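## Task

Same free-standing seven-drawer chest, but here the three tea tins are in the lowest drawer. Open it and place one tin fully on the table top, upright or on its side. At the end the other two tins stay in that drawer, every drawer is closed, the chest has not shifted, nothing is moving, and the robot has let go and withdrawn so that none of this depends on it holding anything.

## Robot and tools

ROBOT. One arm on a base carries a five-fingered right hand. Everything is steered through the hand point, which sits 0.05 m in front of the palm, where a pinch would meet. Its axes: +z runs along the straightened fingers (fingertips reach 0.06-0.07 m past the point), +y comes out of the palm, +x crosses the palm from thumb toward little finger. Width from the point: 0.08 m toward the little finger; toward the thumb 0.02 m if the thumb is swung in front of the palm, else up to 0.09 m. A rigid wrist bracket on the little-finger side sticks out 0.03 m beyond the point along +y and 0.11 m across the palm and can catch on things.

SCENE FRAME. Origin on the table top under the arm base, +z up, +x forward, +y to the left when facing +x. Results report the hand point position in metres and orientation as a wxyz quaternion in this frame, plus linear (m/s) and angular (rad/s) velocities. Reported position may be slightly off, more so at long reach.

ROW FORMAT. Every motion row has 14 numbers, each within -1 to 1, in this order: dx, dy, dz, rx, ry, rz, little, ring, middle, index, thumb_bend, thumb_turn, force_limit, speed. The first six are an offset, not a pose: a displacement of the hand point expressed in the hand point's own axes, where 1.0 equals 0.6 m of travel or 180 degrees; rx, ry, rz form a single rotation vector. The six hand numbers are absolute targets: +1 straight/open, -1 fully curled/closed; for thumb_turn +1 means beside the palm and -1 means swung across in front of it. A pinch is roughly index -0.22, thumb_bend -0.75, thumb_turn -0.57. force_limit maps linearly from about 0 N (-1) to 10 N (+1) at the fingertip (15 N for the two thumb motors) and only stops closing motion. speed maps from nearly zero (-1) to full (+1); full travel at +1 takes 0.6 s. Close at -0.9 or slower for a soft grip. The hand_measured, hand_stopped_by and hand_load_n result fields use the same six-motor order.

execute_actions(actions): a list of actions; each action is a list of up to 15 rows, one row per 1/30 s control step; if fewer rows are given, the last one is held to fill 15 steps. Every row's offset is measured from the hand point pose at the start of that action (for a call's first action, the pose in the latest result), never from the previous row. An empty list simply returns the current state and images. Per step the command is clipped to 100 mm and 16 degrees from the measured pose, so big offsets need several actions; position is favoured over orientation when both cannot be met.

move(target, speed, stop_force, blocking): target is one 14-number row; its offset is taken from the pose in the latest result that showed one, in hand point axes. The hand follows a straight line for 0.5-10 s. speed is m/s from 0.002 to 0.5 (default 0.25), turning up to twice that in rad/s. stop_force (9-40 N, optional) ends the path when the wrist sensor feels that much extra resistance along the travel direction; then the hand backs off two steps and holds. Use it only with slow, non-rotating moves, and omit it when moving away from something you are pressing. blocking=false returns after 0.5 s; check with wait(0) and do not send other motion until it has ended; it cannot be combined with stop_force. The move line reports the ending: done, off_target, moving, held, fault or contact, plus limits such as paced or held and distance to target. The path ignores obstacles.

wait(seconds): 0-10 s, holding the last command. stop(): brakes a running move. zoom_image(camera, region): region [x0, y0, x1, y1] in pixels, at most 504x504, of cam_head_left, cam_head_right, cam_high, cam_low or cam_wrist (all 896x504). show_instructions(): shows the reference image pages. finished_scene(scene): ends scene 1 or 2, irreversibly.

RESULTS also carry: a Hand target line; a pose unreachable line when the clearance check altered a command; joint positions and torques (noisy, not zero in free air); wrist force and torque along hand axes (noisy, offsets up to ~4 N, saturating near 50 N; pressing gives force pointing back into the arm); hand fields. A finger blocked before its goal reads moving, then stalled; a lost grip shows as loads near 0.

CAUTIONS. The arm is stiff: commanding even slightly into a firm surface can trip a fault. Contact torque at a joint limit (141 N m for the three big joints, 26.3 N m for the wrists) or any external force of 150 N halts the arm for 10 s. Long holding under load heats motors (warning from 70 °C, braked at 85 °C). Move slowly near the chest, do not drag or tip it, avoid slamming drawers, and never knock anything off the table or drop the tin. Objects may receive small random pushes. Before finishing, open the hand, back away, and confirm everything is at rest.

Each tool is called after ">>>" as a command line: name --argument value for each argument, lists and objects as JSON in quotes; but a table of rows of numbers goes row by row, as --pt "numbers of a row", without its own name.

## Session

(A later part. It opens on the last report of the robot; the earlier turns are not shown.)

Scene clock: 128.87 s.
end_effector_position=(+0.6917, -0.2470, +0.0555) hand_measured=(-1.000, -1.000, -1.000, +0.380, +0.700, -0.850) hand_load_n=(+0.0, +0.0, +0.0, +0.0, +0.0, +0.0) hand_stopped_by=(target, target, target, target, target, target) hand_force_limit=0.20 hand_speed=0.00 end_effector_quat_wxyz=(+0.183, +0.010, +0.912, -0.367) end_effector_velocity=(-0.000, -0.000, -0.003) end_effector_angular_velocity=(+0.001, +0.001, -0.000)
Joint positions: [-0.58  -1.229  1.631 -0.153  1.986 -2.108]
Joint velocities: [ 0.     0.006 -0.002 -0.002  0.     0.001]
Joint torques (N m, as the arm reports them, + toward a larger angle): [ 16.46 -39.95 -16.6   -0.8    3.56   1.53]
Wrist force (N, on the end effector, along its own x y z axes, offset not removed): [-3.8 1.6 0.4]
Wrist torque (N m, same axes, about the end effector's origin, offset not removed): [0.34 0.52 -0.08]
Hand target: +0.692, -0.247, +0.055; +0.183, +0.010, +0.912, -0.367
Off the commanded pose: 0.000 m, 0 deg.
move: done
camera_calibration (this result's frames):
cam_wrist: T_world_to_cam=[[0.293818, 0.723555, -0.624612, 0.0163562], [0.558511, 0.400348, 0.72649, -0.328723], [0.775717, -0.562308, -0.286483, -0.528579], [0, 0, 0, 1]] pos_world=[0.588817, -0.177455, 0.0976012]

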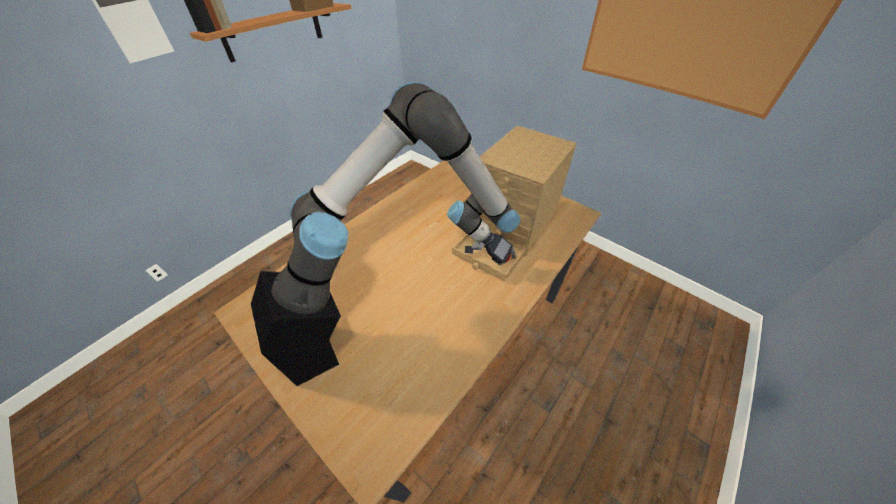

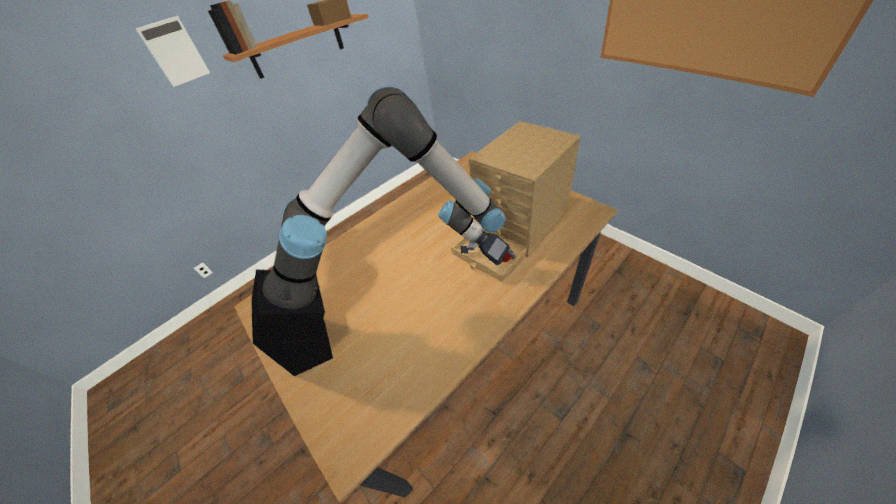

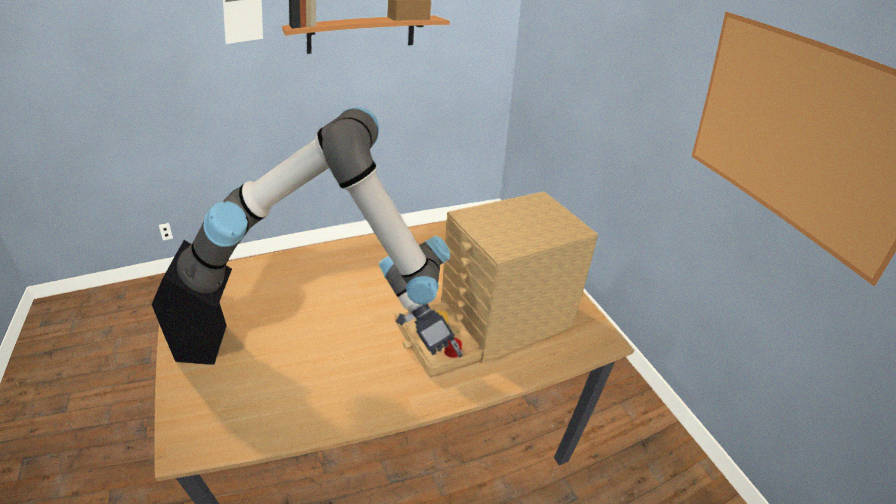

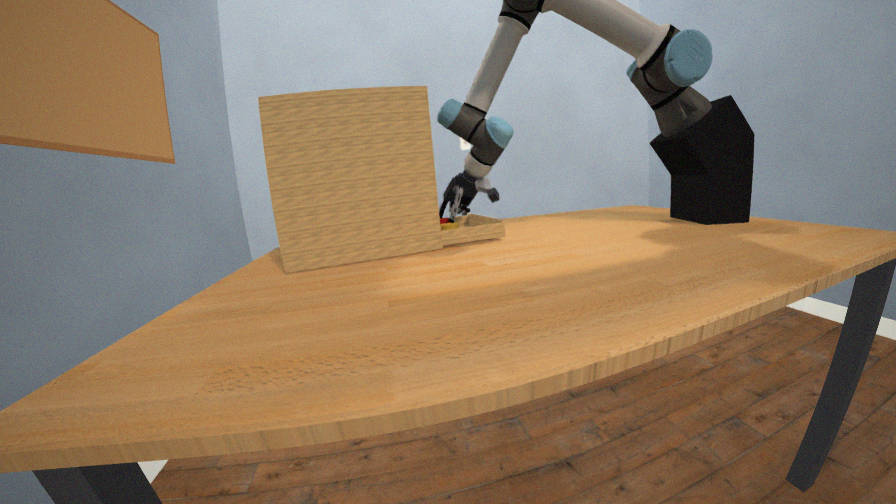

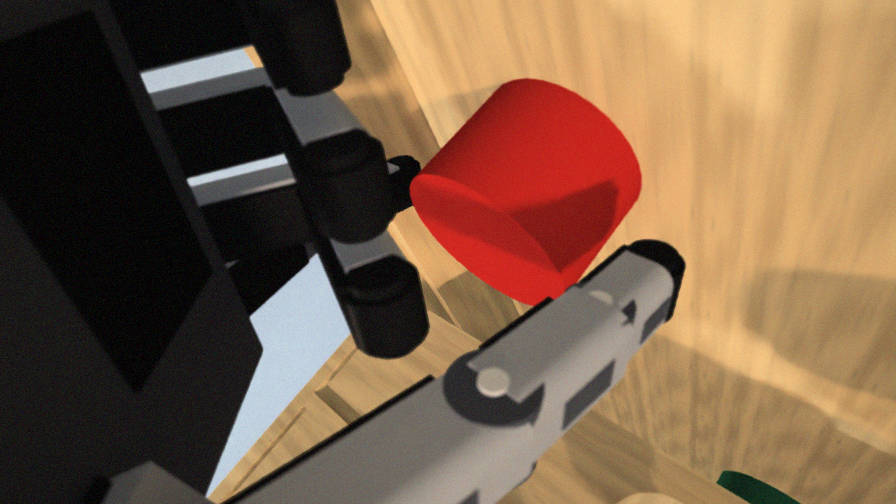

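>>> execute_actions --actions '[[[0,0,0,0,0,0,-1,-1,-1,-0.3,-0.4,-0.85,0.2,-0.7]],[[0,0,0,0,0,0,-1,-1,-1,-0.3,-0.4,-0.85,0.2,-0.7]],[[0,0,0,0,0,0,-1,-1,-1,-0.3,-0.4,-0.85,0.2,-0.7]],[[0,0,0,0,0,0,-1,-1,-1,-0.3,-0.4,-0.85,0.2,-0.7]],[[0,0,0,0,0,0,-1,-1,-1,-0.3,-0.4,-0.85,0.2,-0.7]],[[0,0,0,0,0,0,-1,-1,-1,-0.3,-0.4,-0.85,0.2,-0.7]]]'

Scene clock: 133.27 s.
end_effector_position=(+0.6917, -0.2470, +0.0554) hand_measured=(-1.000, -1.000, -1.000, +0.052, +0.504, -0.850) hand_load_n=(+0.0, +0.0, +0.0, +9.0, +9.0, -1.5) hand_stopped_by=(target, target, target, force, force, target) hand_force_limit=0.20 hand_speed=-0.70 end_effector_quat_wxyz=(+0.183, +0.010, +0.912, -0.367) end_effector_velocity=(-0.001, -0.001, -0.000) end_effector_angular_velocity=(-0.001, +0.002, -0.001)
Joint positions: [-0.58  -1.229  1.631 -0.153  1.986 -2.108]
Joint velocities: [-0.001  0.     0.001  0.     0.001 -0.   ]
Joint torques (N m, as the arm reports them, + toward a larger angle): [ 11.77 -50.24  -1.95   1.65   1.38   1.06]
Wrist force (N, on the end effector, along its own x y z axes, offset not removed): [-2.3 1.6 1.0]
Wrist torque (N m, same axes, about the end effector's origin, offset not removed): [0.22 0.35 -0.07]
Hand target: +0.692, -0.247, +0.055; +0.183, +0.010, +0.912, -0.367
Off the commanded pose: 0.000 m, 0 deg.
camera_calibration (this result's frames):
cam_wrist: T_world_to_cam=[[0.293802, 0.723561, -0.624612, 0.0163369], [0.558533, 0.400338, 0.726478, -0.328723], [0.775707, -0.562307, -0.286513, -0.528565], [0, 0, 0, 1]] pos_world=[0.588814, -0.177436, 0.0975742]

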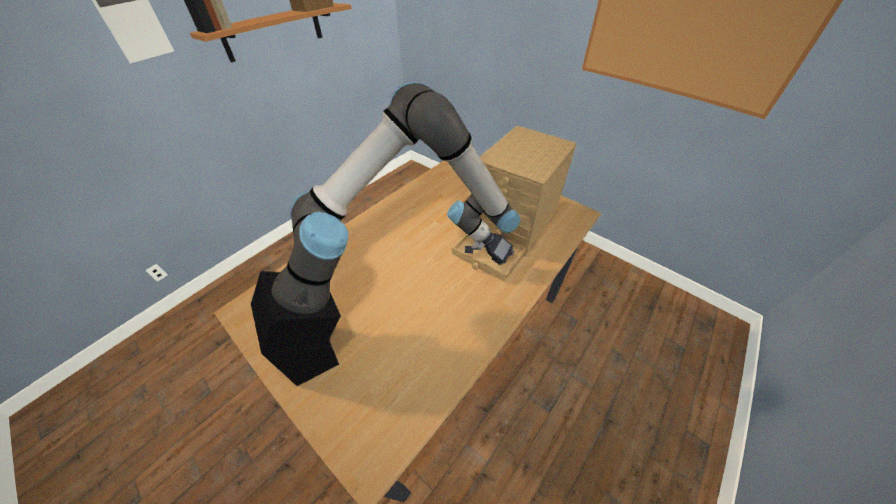

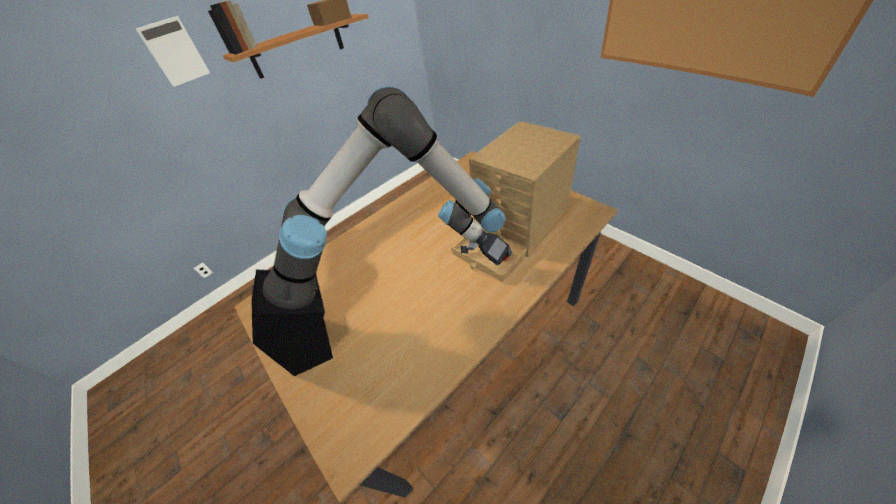

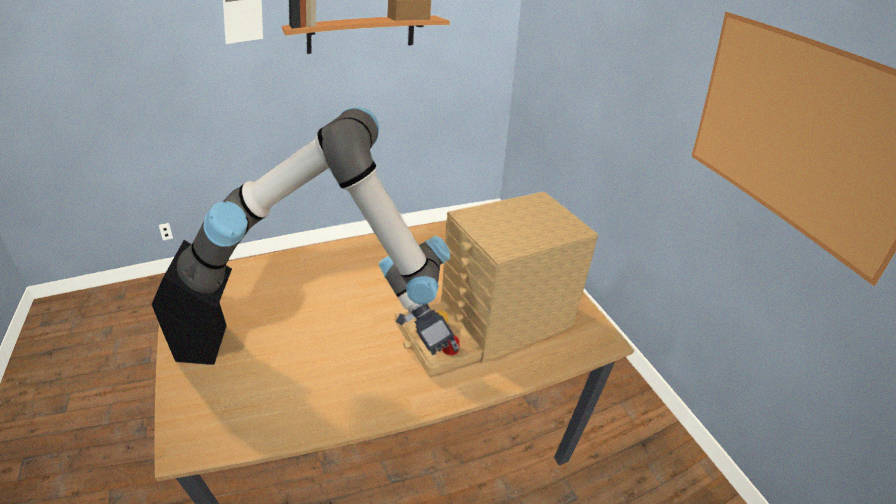

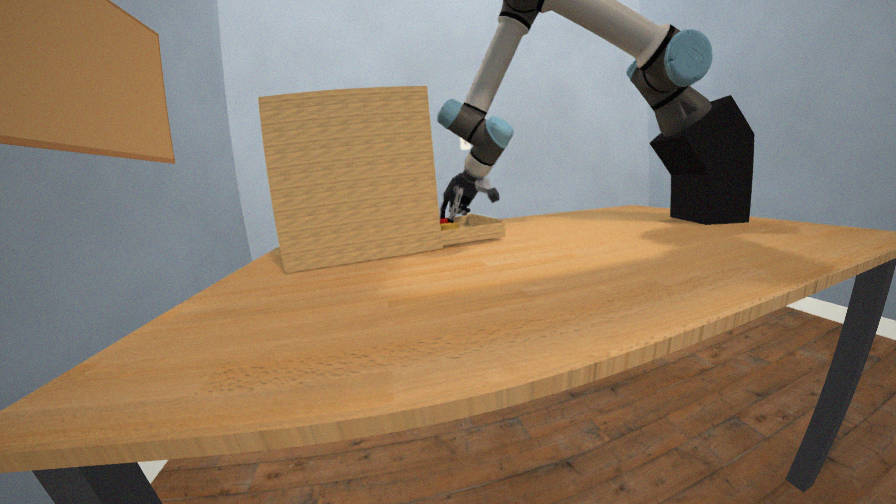

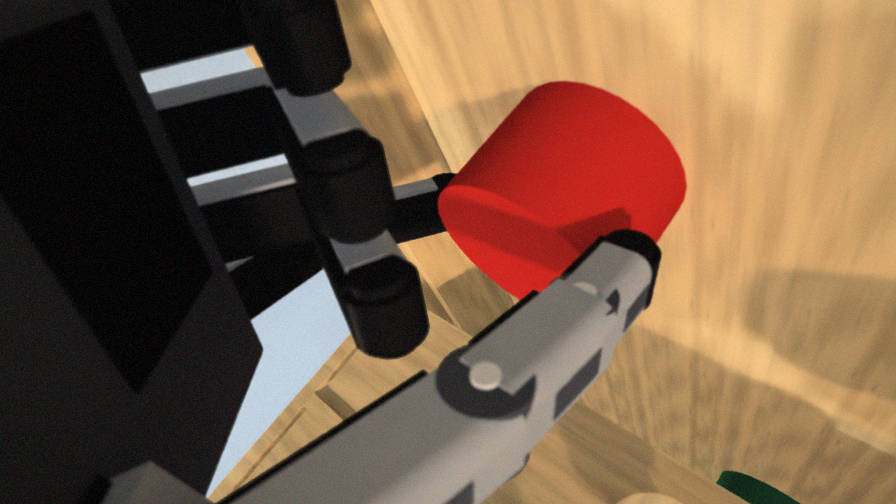

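Gripped. Lift 0.05.

>>> move --target '[-0.02,-0.06,-0.06,0,0,0,-1,-1,-1,-0.3,-0.4,-0.85,0.2,-0.7]' --speed 0.04

Scene clock: 136.03 s.
end_effector_position=(+0.6857, -0.2477, +0.1071) hand_measured=(-1.000, -1.000, -1.000, +0.052, +0.504, -0.850) hand_load_n=(+0.0, +0.0, +0.0, +9.0, +9.0, -1.5) hand_stopped_by=(target, target, target, force, force, target) hand_force_limit=0.20 hand_speed=-0.70 end_effector_quat_wxyz=(+0.183, +0.010, +0.912, -0.367) end_effector_velocity=(-0.000, -0.000, +0.003) end_effector_angular_velocity=(-0.000, +0.000, -0.000)
Joint positions: [-0.598 -1.343  1.677 -0.088  1.969 -2.113]
Joint velocities: [-0.001 -0.006  0.002  0.004 -0.001 -0.   ]
Joint torques (N m, as the arm reports them, + toward a larger angle): [ -6.52 -50.8    2.24   1.5   -2.62  -1.94]
Wrist force (N, on the end effector, along its own x y z axes, offset not removed): [-1.9 1.1 0.8]
Wrist torque (N m, same axes, about the end effector's origin, offset not removed): [0.11 0.31 -0.06]
Hand target: +0.686, -0.248, +0.107; +0.183, +0.010, +0.912, -0.367
Off the commanded pose: 0.000 m, 0 deg.
move: done
camera_calibration (this result's frames):
cam_wrist: T_world_to_cam=[[0.293811, 0.723552, -0.624619, 0.050884], [0.558532, 0.400342, 0.726477, -0.362606], [0.775704, -0.562316, -0.286502, -0.50951], [0, 0, 0, 1]] pos_world=[0.582805, -0.178156, 0.149232]

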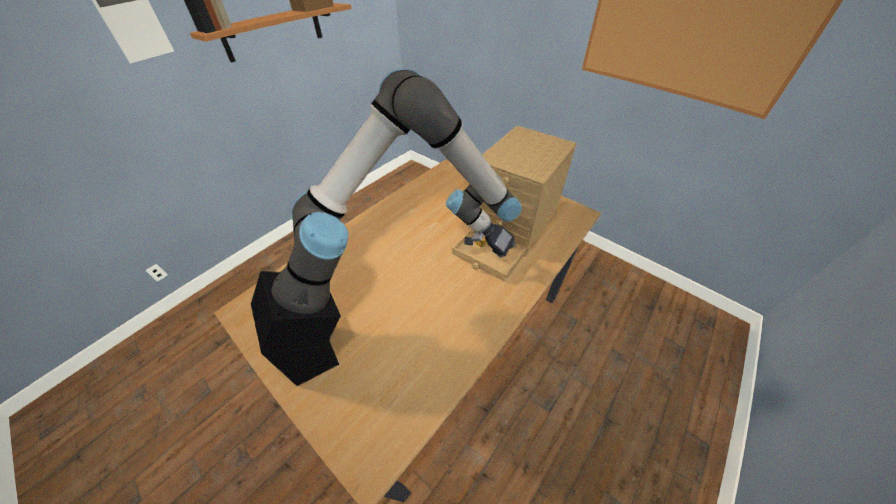

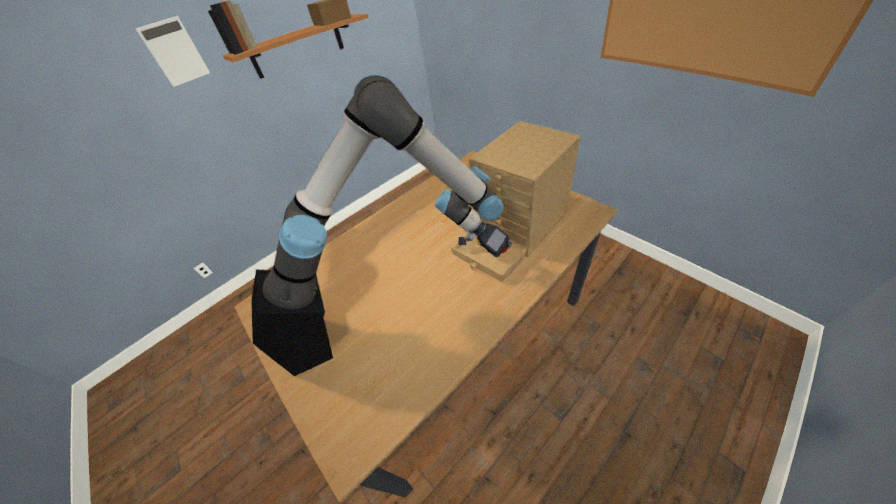

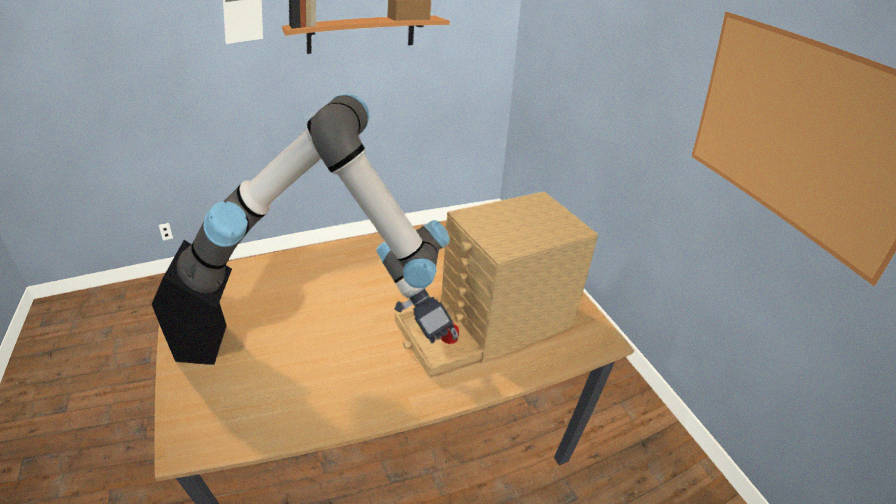

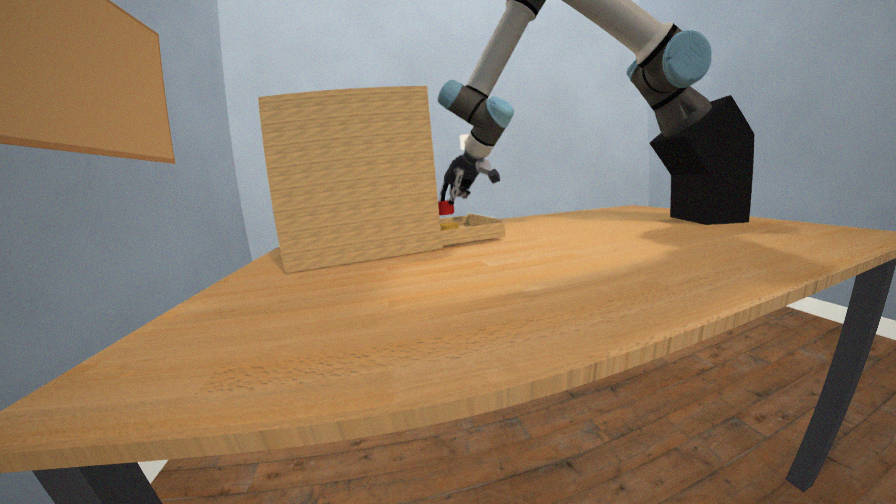

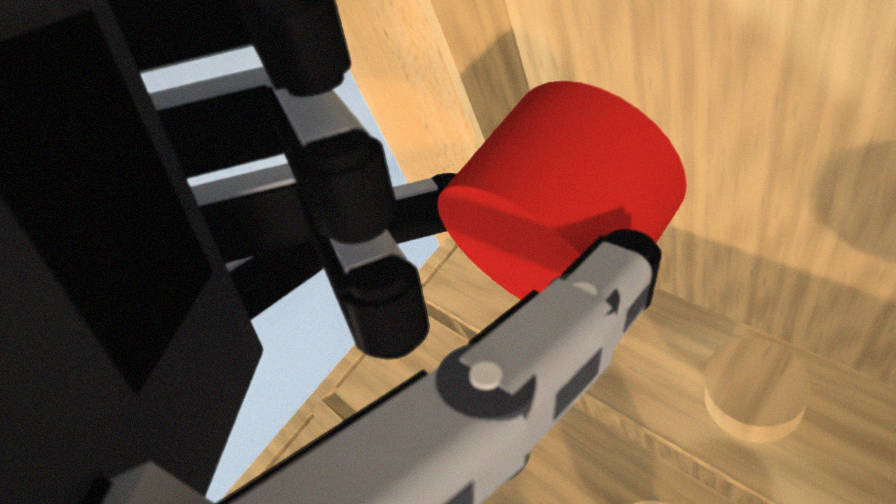

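>>> move --target '[0.502,-0.097,-0.187,0,0,0,-1,-1,-1,-0.3,-0.4,-0.85,0.2,-0.7]' --speed 0.15

>>> move --target '[0.037,0.072,0.072,0,0,0,-1,-1,-1,-0.3,-0.4,-0.85,0.2,-0.7]' --speed 0.05

Scene clock: 142.53 s.
end_effector_position=(+0.3594, -0.2495, +0.1175) hand_measured=(-1.000, -1.000, -1.000, +0.052, +0.504, -0.850) hand_load_n=(+0.0, +0.0, +0.0, +9.0, +9.0, -1.5) hand_stopped_by=(target, target, target, force, force, target) hand_force_limit=0.20 hand_speed=-0.70 end_effector_quat_wxyz=(+0.183, +0.010, +0.912, -0.367) end_effector_velocity=(-0.003, -0.000, +0.000) end_effector_angular_velocity=(+0.004, -0.003, +0.005)
Joint positions: [-1.344 -1.691  2.615 -0.684  1.244 -2.289]
Joint velocities: [-0.025 -0.001  0.008 -0.005 -0.031 -0.006]
Joint torques (N m, as the arm reports them, + toward a larger angle): [-11.5  -22.21   5.79  -1.31  -2.7   -1.97]
Wrist force (N, on the end effector, along its own x y z axes, offset not removed): [-1.7 2.5 1.2]
Wrist torque (N m, same axes, about the end effector's origin, offset not removed): [0.37 0.36 0.02]
Hand target: +0.359, -0.250, +0.118; +0.183, +0.010, +0.912, -0.367
Off the commanded pose: 0.000 m, 0 deg.
move: done
camera_calibration (this result's frames):
cam_wrist: T_world_to_cam=[[0.294226, 0.72298, -0.625085, 0.154326], [0.559022, 0.400301, 0.726122, -0.187354], [0.775194, -0.56308, -0.286383, -0.254443], [0, 0, 0, 1]] pos_world=[0.256571, -0.179848, 0.159641]

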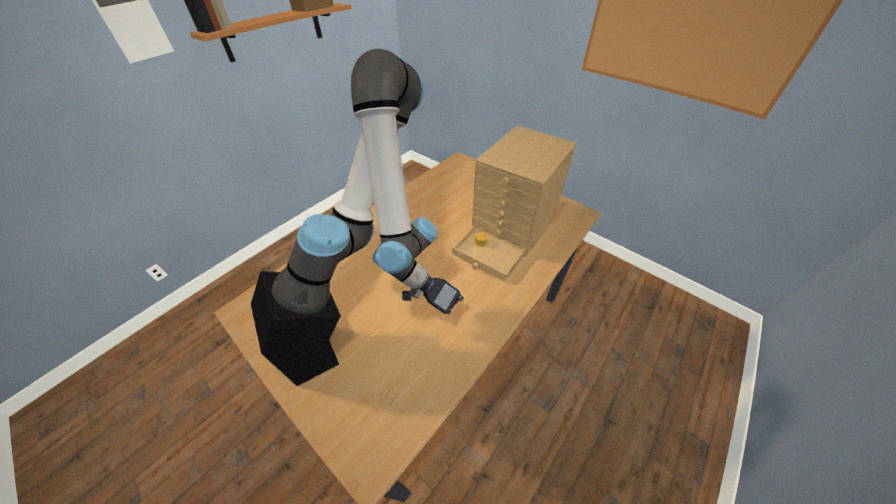

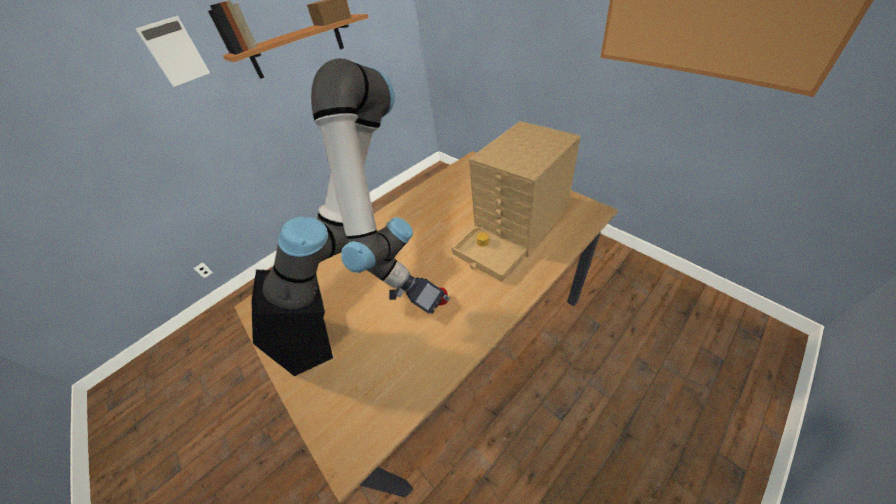

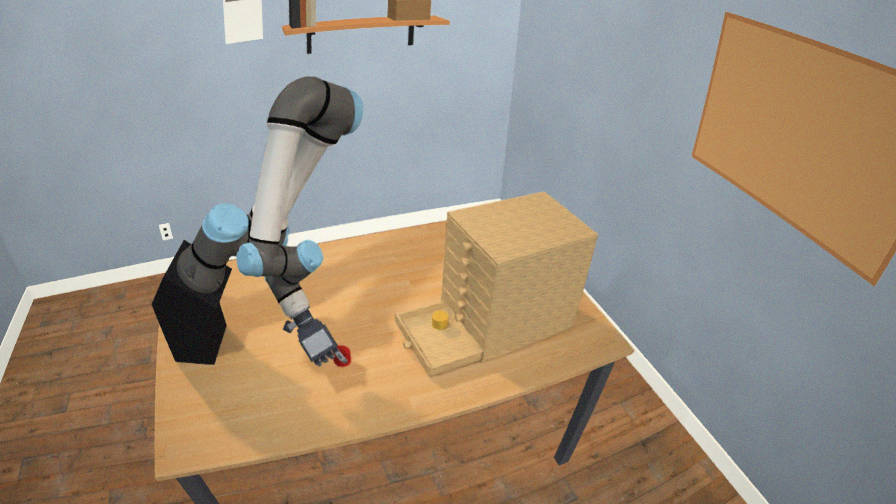

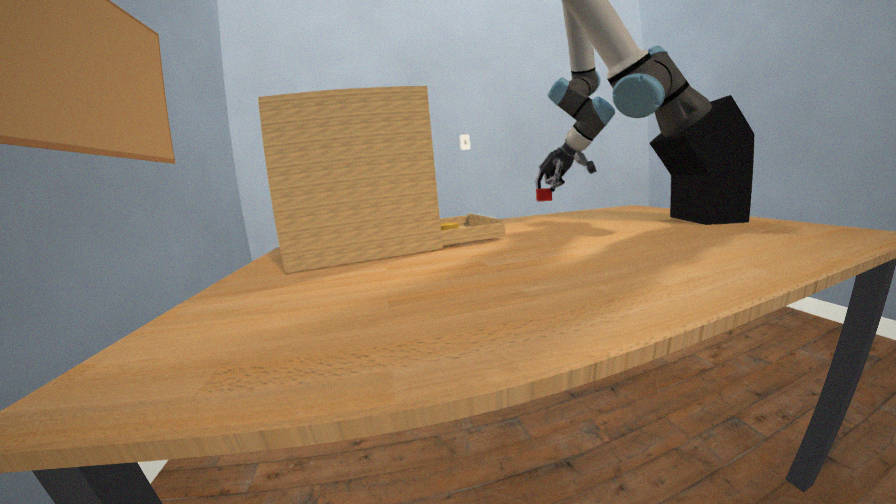

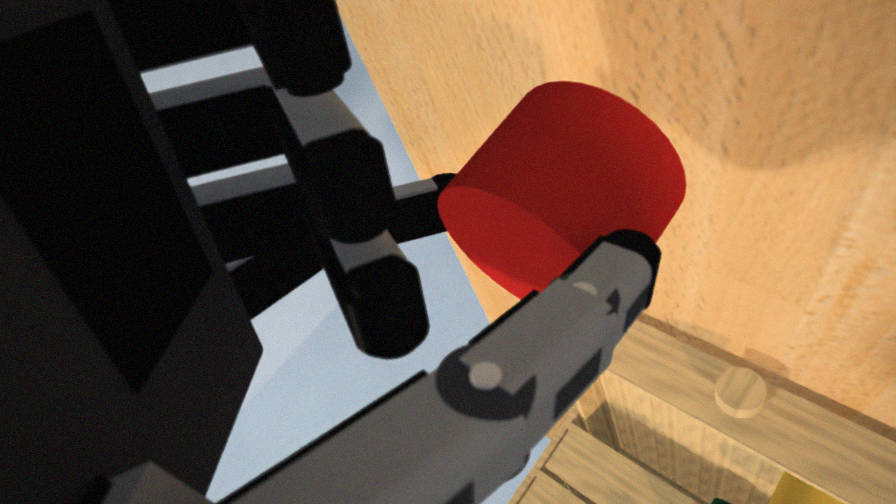

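Scene clock: 144.30 s.
end_effector_position=(+0.3593, -0.2495, +0.0526) hand_measured=(-1.000, -1.000, -1.000, +0.052, +0.504, -0.850) hand_load_n=(+0.0, +0.0, +0.0, +9.0, +9.0, -1.5) hand_stopped_by=(target, target, target, force, force, target) hand_force_limit=0.20 hand_speed=-0.70 end_effector_quat_wxyz=(+0.183, +0.010, +0.912, -0.367) end_effector_velocity=(-0.000, -0.000, -0.002) end_effector_angular_velocity=(-0.001, +0.001, -0.001)
Joint positions: [-1.188 -1.388  2.555 -0.937  1.396 -2.251]
Joint velocities: [ 0.005  0.01  -0.003 -0.007  0.007  0.001]
Joint torques (N m, as the arm reports them, + toward a larger angle): [ 10.34 -16.01  -5.36  -0.93   3.55   1.21]
Wrist force (N, on the end effector, along its own x y z axes, offset not removed): [-1.2 0.4 0.7]
Wrist torque (N m, same axes, about the end effector's origin, offset not removed): [0.11 0.25 -0.03]
Hand target: +0.359, -0.250, +0.052; +0.183, +0.010, +0.912, -0.367
Off the commanded pose: 0.000 m, 0 deg.
move: done
camera_calibration (this result's frames):
cam_wrist: T_world_to_cam=[[0.294105, 0.723086, -0.625019, 0.113796], [0.559082, 0.400236, 0.726112, -0.140211], [0.775197, -0.56299, -0.286552, -0.272963], [0, 0, 0, 1]] pos_world=[0.256522, -0.179842, 0.0947156]

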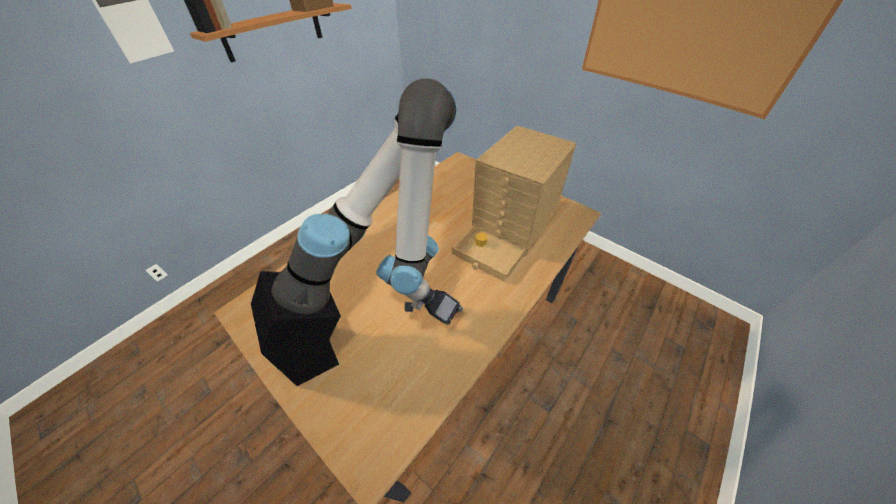

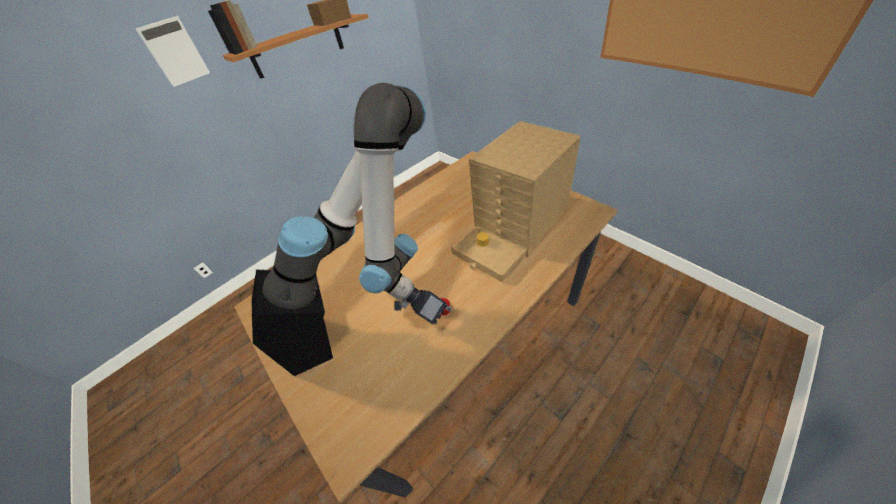

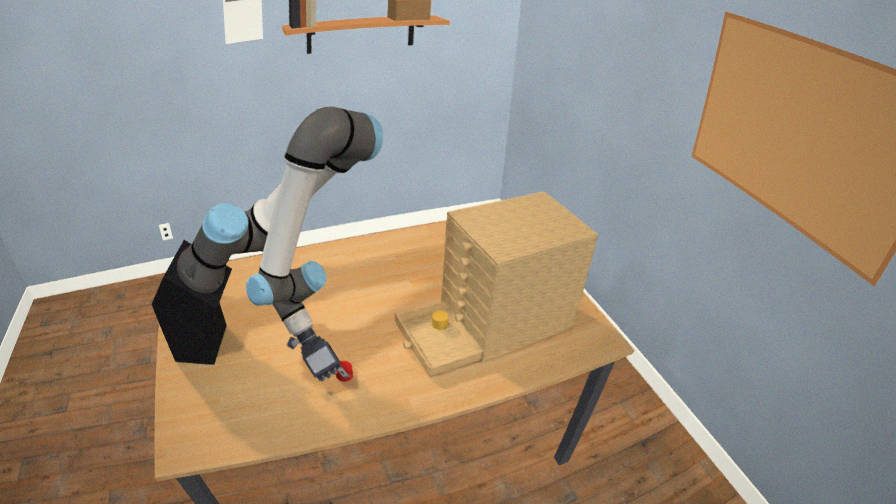

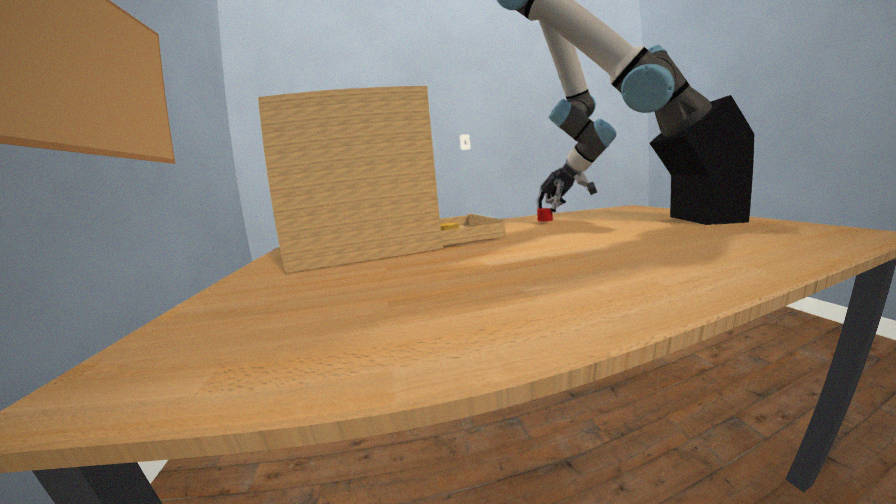

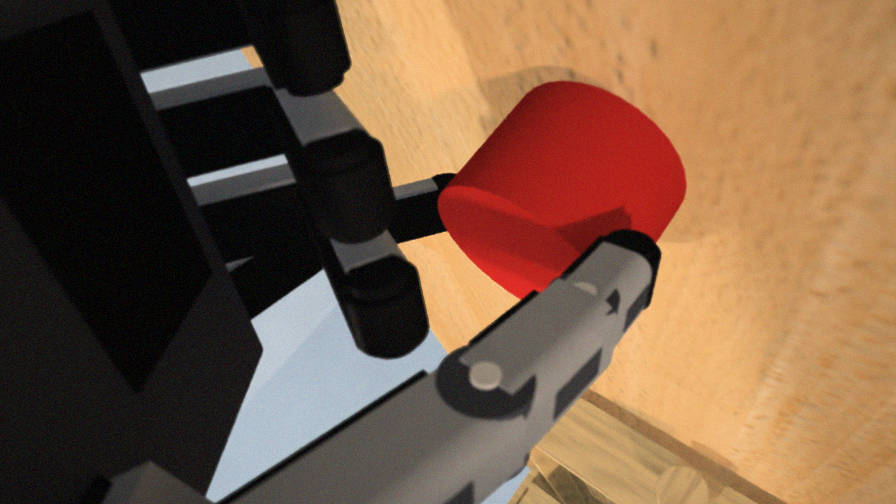

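Lower slowly up to 0.02 with stop.

>>> move --target '[0.0114,0.022,0.022,0,0,0,-1,-1,-1,-0.3,-0.4,-0.85,0.2,-0.7]' --speed 0.01 --stop_force 9

Scene clock: 147.07 s.
end_effector_position=(+0.3593, -0.2495, +0.0330) hand_measured=(-1.000, -1.000, -1.000, +0.052, +0.504, -0.850) hand_load_n=(+0.0, +0.0, +0.0, +8.5, +9.5, -1.5) hand_stopped_by=(target, target, target, force, force, target) hand_force_limit=0.20 hand_speed=-0.70 end_effector_quat_wxyz=(+0.183, +0.010, +0.912, -0.367) end_effector_velocity=(-0.001, +0.000, -0.003) end_effector_angular_velocity=(+0.000, +0.001, -0.001)
Joint positions: [-1.151 -1.306  2.53  -0.994  1.431 -2.243]
Joint velocities: [ 0.005  0.012 -0.003 -0.008  0.005  0.001]
Joint torques (N m, as the arm reports them, + toward a larger angle): [ 11.27 -14.88  -3.78  -0.74   3.1    1.4 ]
Wrist force (N, on the end effector, along its own x y z axes, offset not removed): [-3.4 -3.4 -4.1]
Wrist torque (N m, same axes, about the end effector's origin, offset not removed): [0.36 0.34 -0.05]
Hand target: +0.359, -0.249, +0.033; +0.183, +0.010, +0.912, -0.367
Off the commanded pose: 0.000 m, 0 deg.
move: done
camera_calibration (this result's frames):
cam_wrist: T_world_to_cam=[[0.294071, 0.723121, -0.624995, 0.101594], [0.559105, 0.400208, 0.72611, -0.125968], [0.775193, -0.562966, -0.286611, -0.278505], [0, 0, 0, 1]] pos_world=[0.256449, -0.17984, 0.0751398]

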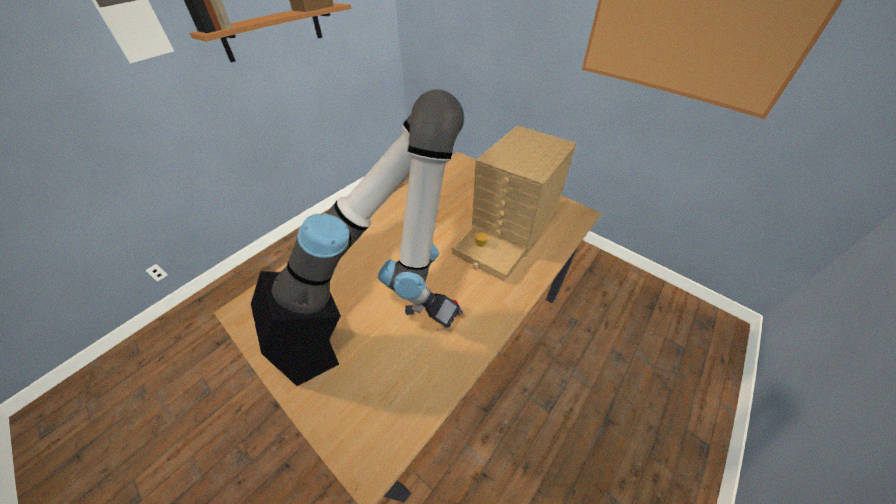

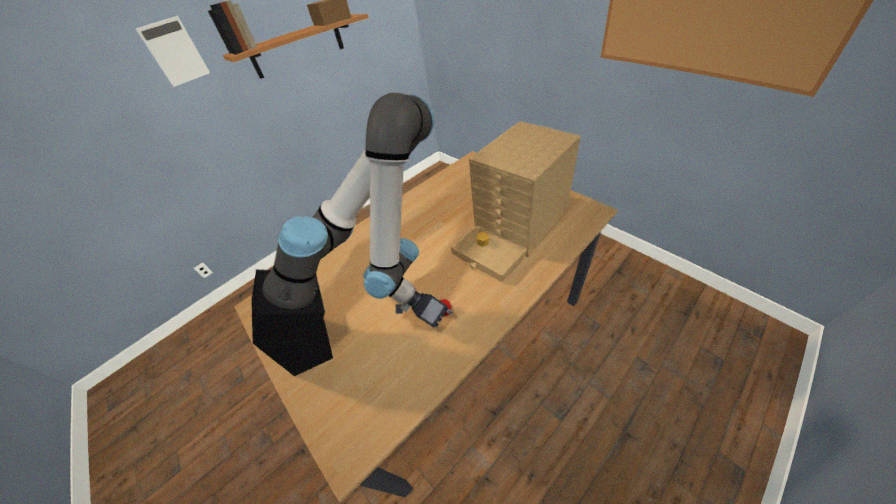

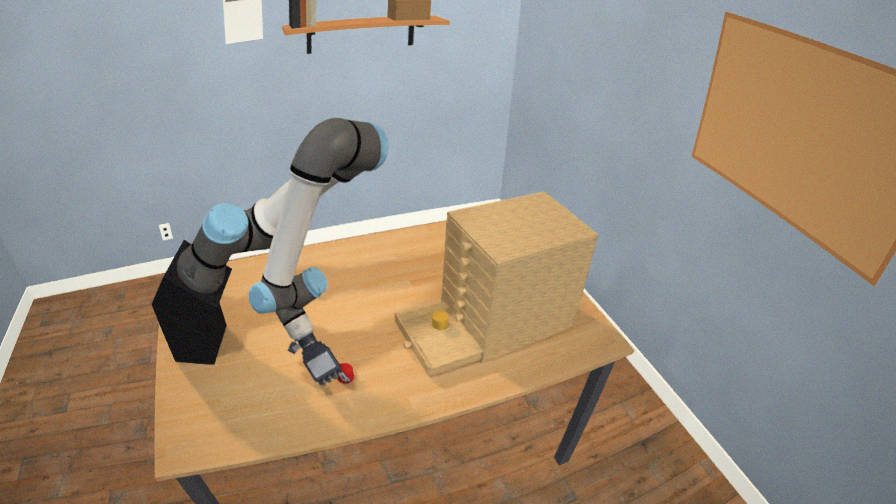

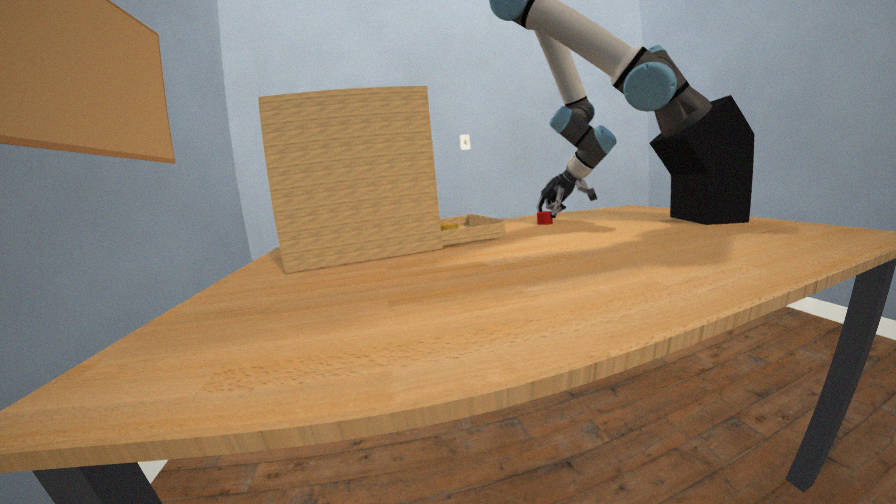

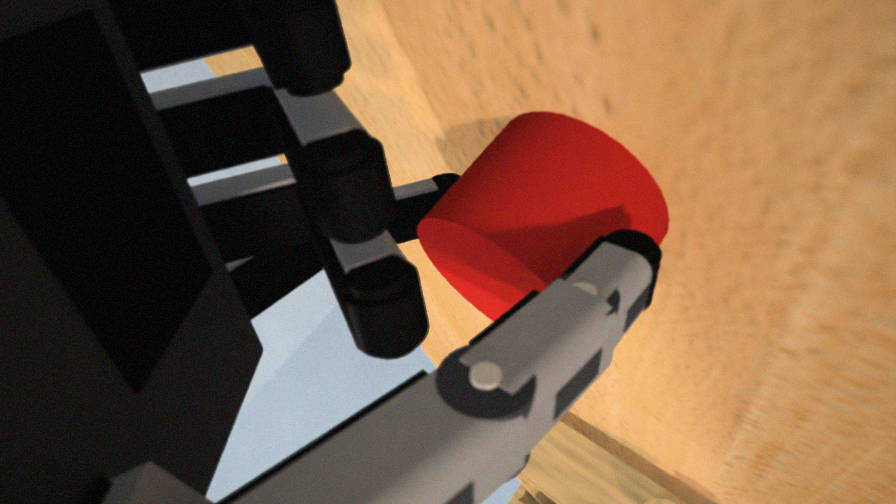

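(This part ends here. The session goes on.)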